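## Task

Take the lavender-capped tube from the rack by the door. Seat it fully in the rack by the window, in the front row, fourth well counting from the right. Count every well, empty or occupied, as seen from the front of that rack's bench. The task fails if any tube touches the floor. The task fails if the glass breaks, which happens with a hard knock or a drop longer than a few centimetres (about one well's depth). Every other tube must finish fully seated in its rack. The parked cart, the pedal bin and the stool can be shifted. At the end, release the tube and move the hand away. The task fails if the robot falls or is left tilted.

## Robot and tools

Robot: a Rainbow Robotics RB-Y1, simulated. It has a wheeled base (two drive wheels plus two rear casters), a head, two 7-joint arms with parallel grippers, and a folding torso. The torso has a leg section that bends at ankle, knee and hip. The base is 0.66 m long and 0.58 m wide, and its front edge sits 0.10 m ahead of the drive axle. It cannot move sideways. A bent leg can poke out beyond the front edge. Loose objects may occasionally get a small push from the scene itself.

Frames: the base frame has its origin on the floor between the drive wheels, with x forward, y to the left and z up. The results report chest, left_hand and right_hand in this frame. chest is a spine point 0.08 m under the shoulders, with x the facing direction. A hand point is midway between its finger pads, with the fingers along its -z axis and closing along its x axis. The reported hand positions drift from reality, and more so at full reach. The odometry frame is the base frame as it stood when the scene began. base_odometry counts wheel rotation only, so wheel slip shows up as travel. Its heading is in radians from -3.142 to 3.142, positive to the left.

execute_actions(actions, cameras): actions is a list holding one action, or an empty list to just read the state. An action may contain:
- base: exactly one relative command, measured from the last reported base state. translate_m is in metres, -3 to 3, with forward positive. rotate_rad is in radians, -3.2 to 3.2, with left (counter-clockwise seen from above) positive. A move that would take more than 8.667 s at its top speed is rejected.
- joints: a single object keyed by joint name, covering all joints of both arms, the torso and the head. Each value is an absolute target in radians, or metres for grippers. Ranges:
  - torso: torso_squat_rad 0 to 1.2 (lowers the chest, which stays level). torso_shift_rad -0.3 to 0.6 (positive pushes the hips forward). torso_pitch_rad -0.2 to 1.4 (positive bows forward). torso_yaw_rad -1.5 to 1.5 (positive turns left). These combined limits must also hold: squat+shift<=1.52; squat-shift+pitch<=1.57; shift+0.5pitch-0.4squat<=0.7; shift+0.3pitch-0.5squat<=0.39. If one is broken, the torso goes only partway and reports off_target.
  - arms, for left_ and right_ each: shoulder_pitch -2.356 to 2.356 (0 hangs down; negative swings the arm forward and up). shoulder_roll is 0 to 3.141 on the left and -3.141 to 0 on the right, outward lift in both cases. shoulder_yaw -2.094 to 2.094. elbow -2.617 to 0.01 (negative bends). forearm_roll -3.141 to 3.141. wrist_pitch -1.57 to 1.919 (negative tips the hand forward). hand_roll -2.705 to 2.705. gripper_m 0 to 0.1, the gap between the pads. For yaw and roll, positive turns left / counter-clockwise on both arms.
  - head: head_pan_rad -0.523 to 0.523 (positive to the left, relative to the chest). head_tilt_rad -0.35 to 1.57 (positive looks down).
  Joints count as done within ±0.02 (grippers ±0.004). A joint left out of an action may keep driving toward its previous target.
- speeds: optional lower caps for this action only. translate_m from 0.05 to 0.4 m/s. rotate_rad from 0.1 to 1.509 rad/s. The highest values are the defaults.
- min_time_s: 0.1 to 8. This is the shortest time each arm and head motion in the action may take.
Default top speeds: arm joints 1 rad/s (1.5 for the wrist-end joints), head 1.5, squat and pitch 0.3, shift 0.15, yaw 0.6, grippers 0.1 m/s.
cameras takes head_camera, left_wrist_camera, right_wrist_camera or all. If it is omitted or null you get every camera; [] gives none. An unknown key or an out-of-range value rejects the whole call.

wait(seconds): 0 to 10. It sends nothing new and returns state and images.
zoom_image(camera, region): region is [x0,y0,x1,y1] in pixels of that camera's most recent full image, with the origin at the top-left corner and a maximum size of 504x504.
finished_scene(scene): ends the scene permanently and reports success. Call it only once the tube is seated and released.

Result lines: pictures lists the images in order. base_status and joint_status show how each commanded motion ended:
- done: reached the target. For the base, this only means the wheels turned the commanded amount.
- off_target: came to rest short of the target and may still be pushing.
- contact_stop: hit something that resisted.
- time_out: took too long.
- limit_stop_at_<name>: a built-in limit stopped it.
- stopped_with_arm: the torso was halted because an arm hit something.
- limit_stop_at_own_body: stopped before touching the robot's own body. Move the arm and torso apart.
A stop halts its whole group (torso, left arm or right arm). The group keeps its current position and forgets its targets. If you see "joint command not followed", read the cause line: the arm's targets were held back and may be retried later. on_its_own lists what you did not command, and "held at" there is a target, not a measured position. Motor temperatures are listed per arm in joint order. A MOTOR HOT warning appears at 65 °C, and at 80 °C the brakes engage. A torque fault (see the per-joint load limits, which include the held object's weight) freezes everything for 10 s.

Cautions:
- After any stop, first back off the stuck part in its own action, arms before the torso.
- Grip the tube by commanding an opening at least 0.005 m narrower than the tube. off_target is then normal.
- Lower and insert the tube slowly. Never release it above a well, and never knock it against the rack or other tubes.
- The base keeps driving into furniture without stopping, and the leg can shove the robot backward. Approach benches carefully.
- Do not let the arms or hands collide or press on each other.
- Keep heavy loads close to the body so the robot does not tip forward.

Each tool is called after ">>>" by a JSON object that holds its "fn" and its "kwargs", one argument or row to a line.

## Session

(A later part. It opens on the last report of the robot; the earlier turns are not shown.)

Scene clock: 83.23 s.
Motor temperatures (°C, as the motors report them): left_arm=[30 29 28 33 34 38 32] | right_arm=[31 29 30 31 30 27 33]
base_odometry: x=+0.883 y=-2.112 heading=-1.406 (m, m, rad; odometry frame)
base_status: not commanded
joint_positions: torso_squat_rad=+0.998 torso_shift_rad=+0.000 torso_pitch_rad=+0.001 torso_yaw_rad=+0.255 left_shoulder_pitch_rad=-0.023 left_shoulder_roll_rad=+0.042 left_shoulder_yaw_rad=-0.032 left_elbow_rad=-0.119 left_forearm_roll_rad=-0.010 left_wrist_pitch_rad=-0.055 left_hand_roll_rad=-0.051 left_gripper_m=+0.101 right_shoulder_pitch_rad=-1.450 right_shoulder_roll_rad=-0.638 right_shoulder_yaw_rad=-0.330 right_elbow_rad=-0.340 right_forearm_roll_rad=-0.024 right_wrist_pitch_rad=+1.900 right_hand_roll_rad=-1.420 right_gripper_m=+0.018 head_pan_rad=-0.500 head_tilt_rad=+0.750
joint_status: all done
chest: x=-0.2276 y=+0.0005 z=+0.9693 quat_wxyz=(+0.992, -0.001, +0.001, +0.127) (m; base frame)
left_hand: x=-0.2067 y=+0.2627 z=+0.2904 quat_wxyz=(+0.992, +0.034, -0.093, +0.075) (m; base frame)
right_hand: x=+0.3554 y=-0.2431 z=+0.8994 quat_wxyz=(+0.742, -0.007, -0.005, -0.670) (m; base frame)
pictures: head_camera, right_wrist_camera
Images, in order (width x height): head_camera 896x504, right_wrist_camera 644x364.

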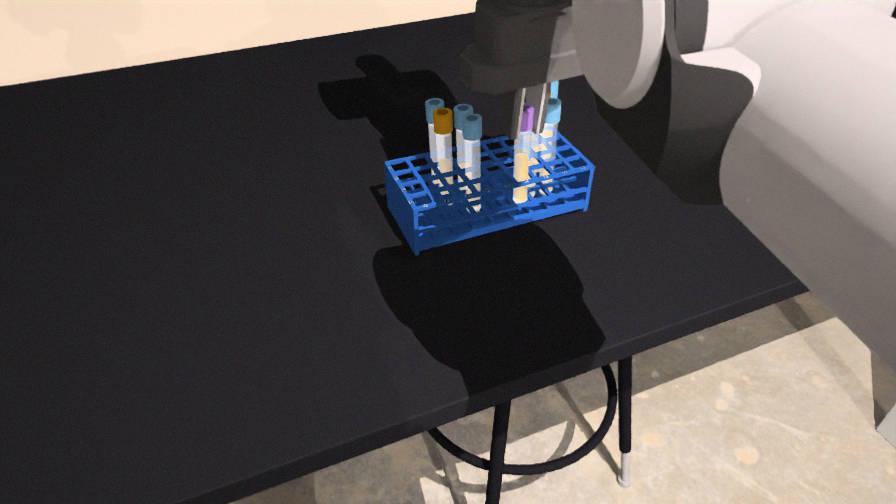

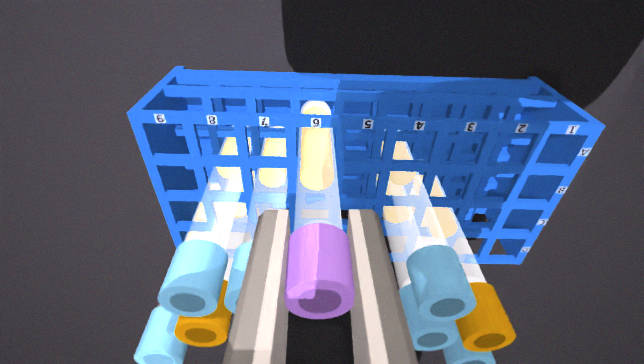

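>>> {"fn": "execute_actions", "kwargs": {
  "actions": [
    {"joints":{"torso_squat_rad":1.008}}
  ],
  "cameras": []
}}

>>> {"fn": "execute_actions", "kwargs": {
  "actions": [
    {"joints":{"right_gripper_m":0.025}}
  ],
  "cameras": ["right_wrist_camera"]
}}

>>> {"fn": "execute_actions", "kwargs": {
  "actions": [
    {"joints":{"torso_squat_rad":0.75}}
  ],
  "cameras": []
}}

>>> {"fn": "execute_actions", "kwargs": {
  "actions": [
    {"base":{"translate_m":-0.4},"joints":{"head_tilt_rad":0.6}}
  ],
  "cameras": ["head_camera"]
}}

Scene clock: 87.43 s.
Motor temperatures (°C, as the motors report them): left_arm=[30 29 28 33 34 38 32] | right_arm=[31 29 30 31 30 27 33]
base_odometry: x=+0.883 y=-2.112 heading=-1.406 (m, m, rad; odometry frame)
base_status: not commanded
joint_positions: torso_squat_rad=+1.008 torso_shift_rad=+0.000 torso_pitch_rad=+0.001 torso_yaw_rad=+0.255 left_shoulder_pitch_rad=-0.023 left_shoulder_roll_rad=+0.042 left_shoulder_yaw_rad=-0.032 left_elbow_rad=-0.119 left_forearm_roll_rad=-0.010 left_wrist_pitch_rad=-0.055 left_hand_roll_rad=-0.051 left_gripper_m=+0.101 right_shoulder_pitch_rad=-1.450 right_shoulder_roll_rad=-0.638 right_shoulder_yaw_rad=-0.330 right_elbow_rad=-0.340 right_forearm_roll_rad=-0.024 right_wrist_pitch_rad=+1.900 right_hand_roll_rad=-1.420 right_gripper_m=+0.018 head_pan_rad=-0.500 head_tilt_rad=+0.750
joint_status: all done
chest: x=-0.2276 y=+0.0005 z=+0.9634 quat_wxyz=(+0.992, -0.001, +0.001, +0.127) (m; base frame)
left_hand: x=-0.2067 y=+0.2627 z=+0.2845 quat_wxyz=(+0.992, +0.034, -0.093, +0.075) (m; base frame)
right_hand: x=+0.3554 y=-0.2431 z=+0.8935 quat_wxyz=(+0.742, -0.007, -0.005, -0.670) (m; base frame)
pictures: none
No camera images: the call's "cameras" was empty. Leave "cameras" out to get every camera's image.

Scene clock: 88.10 s.
Motor temperatures (°C, as the motors report them): left_arm=[30 29 28 33 34 38 32] | right_arm=[31 29 30 31 30 27 33]
base_odometry: x=+0.883 y=-2.112 heading=-1.406 (m, m, rad; odometry frame)
base_status: not commanded
joint_positions: torso_squat_rad=+1.008 torso_shift_rad=+0.000 torso_pitch_rad=+0.001 torso_yaw_rad=+0.255 left_shoulder_pitch_rad=-0.023 left_shoulder_roll_rad=+0.042 left_shoulder_yaw_rad=-0.032 left_elbow_rad=-0.119 left_forearm_roll_rad=-0.010 left_wrist_pitch_rad=-0.055 left_hand_roll_rad=-0.051 left_gripper_m=+0.101 right_shoulder_pitch_rad=-1.450 right_shoulder_roll_rad=-0.638 right_shoulder_yaw_rad=-0.330 right_elbow_rad=-0.340 right_forearm_roll_rad=-0.024 right_wrist_pitch_rad=+1.900 right_hand_roll_rad=-1.420 right_gripper_m=+0.025 head_pan_rad=-0.500 head_tilt_rad=+0.750
joint_status: all done
chest: x=-0.2276 y=+0.0005 z=+0.9634 quat_wxyz=(+0.992, -0.001, +0.001, +0.127) (m; base frame)
left_hand: x=-0.2067 y=+0.2627 z=+0.2845 quat_wxyz=(+0.992, +0.034, -0.093, +0.075) (m; base frame)
right_hand: x=+0.3554 y=-0.2431 z=+0.8935 quat_wxyz=(+0.742, -0.007, -0.005, -0.670) (m; base frame)
pictures: right_wrist_camera
Images, in order (width x height): right_wrist_camera 644x364.

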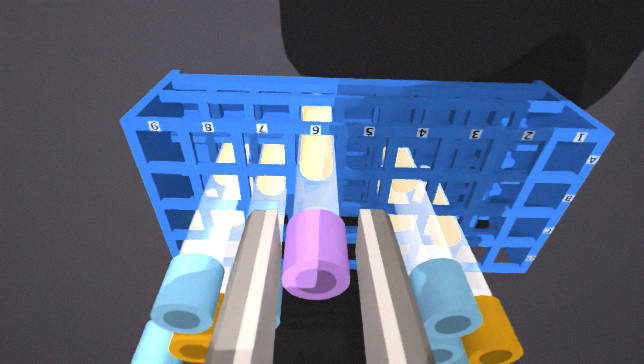

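Scene clock: 89.77 s.
Motor temperatures (°C, as the motors report them): left_arm=[30 29 28 33 34 38 32] | right_arm=[31 29 30 31 30 27 33]
base_odometry: x=+0.883 y=-2.112 heading=-1.406 (m, m, rad; odometry frame)
base_status: not commanded
joint_positions: torso_squat_rad=+0.750 torso_shift_rad=+0.000 torso_pitch_rad=+0.002 torso_yaw_rad=+0.255 left_shoulder_pitch_rad=-0.023 left_shoulder_roll_rad=+0.042 left_shoulder_yaw_rad=-0.032 left_elbow_rad=-0.119 left_forearm_roll_rad=-0.010 left_wrist_pitch_rad=-0.055 left_hand_roll_rad=-0.051 left_gripper_m=+0.101 right_shoulder_pitch_rad=-1.450 right_shoulder_roll_rad=-0.638 right_shoulder_yaw_rad=-0.330 right_elbow_rad=-0.340 right_forearm_roll_rad=-0.024 right_wrist_pitch_rad=+1.900 right_hand_roll_rad=-1.420 right_gripper_m=+0.025 head_pan_rad=-0.500 head_tilt_rad=+0.750
joint_status: all done
chest: x=-0.2274 y=+0.0005 z=+1.1021 quat_wxyz=(+0.992, +0.000, +0.001, +0.127) (m; base frame)
left_hand: x=-0.2067 y=+0.2628 z=+0.4232 quat_wxyz=(+0.992, +0.034, -0.092, +0.075) (m; base frame)
right_hand: x=+0.3555 y=-0.2431 z=+1.0321 quat_wxyz=(+0.742, -0.007, -0.005, -0.670) (m; base frame)
pictures: none
No camera images: the call's "cameras" was empty. Leave "cameras" out to get every camera's image.

Scene clock: 92.30 s.
Motor temperatures (°C, as the motors report them): left_arm=[30 29 28 33 34 38 32] | right_arm=[31 29 30 31 30 27 33]
base_odometry: x=+0.817 y=-1.717 heading=-1.407 (m, m, rad; odometry frame)
base_status: done
joint_positions: torso_squat_rad=+0.750 torso_shift_rad=+0.000 torso_pitch_rad=+0.001 torso_yaw_rad=+0.255 left_shoulder_pitch_rad=-0.023 left_shoulder_roll_rad=+0.042 left_shoulder_yaw_rad=-0.032 left_elbow_rad=-0.119 left_forearm_roll_rad=-0.010 left_wrist_pitch_rad=-0.055 left_hand_roll_rad=-0.051 left_gripper_m=+0.101 right_shoulder_pitch_rad=-1.450 right_shoulder_roll_rad=-0.638 right_shoulder_yaw_rad=-0.330 right_elbow_rad=-0.340 right_forearm_roll_rad=-0.024 right_wrist_pitch_rad=+1.900 right_hand_roll_rad=-1.420 right_gripper_m=+0.025 head_pan_rad=-0.500 head_tilt_rad=+0.600
joint_status: all done
chest: x=-0.2276 y=+0.0005 z=+1.1021 quat_wxyz=(+0.992, -0.001, +0.001, +0.127) (m; base frame)
left_hand: x=-0.2068 y=+0.2627 z=+0.4231 quat_wxyz=(+0.992, +0.034, -0.093, +0.075) (m; base frame)
right_hand: x=+0.3554 y=-0.2431 z=+1.0323 quat_wxyz=(+0.742, -0.007, -0.005, -0.670) (m; base frame)
pictures: head_camera
Images, in order (width x height): head_camera 896x504.

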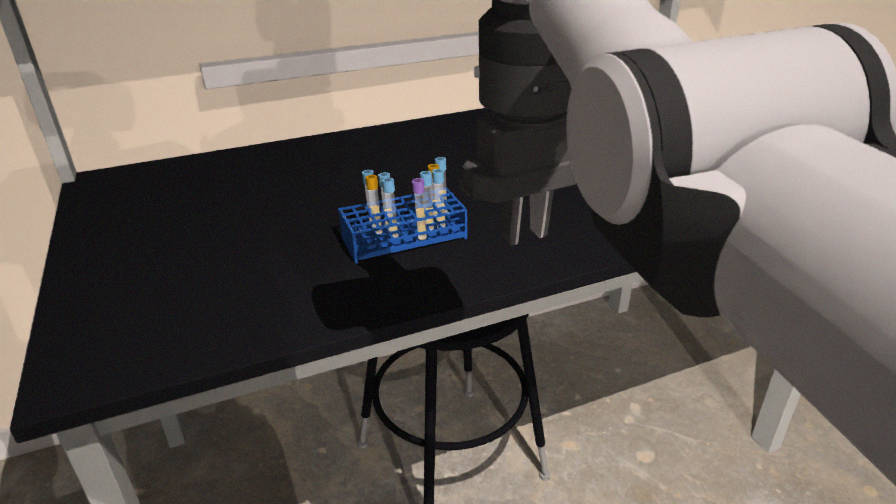

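>>> {"fn": "finished_scene", "kwargs": {
  "scene": 2
}}

The scene is finished: the task was done.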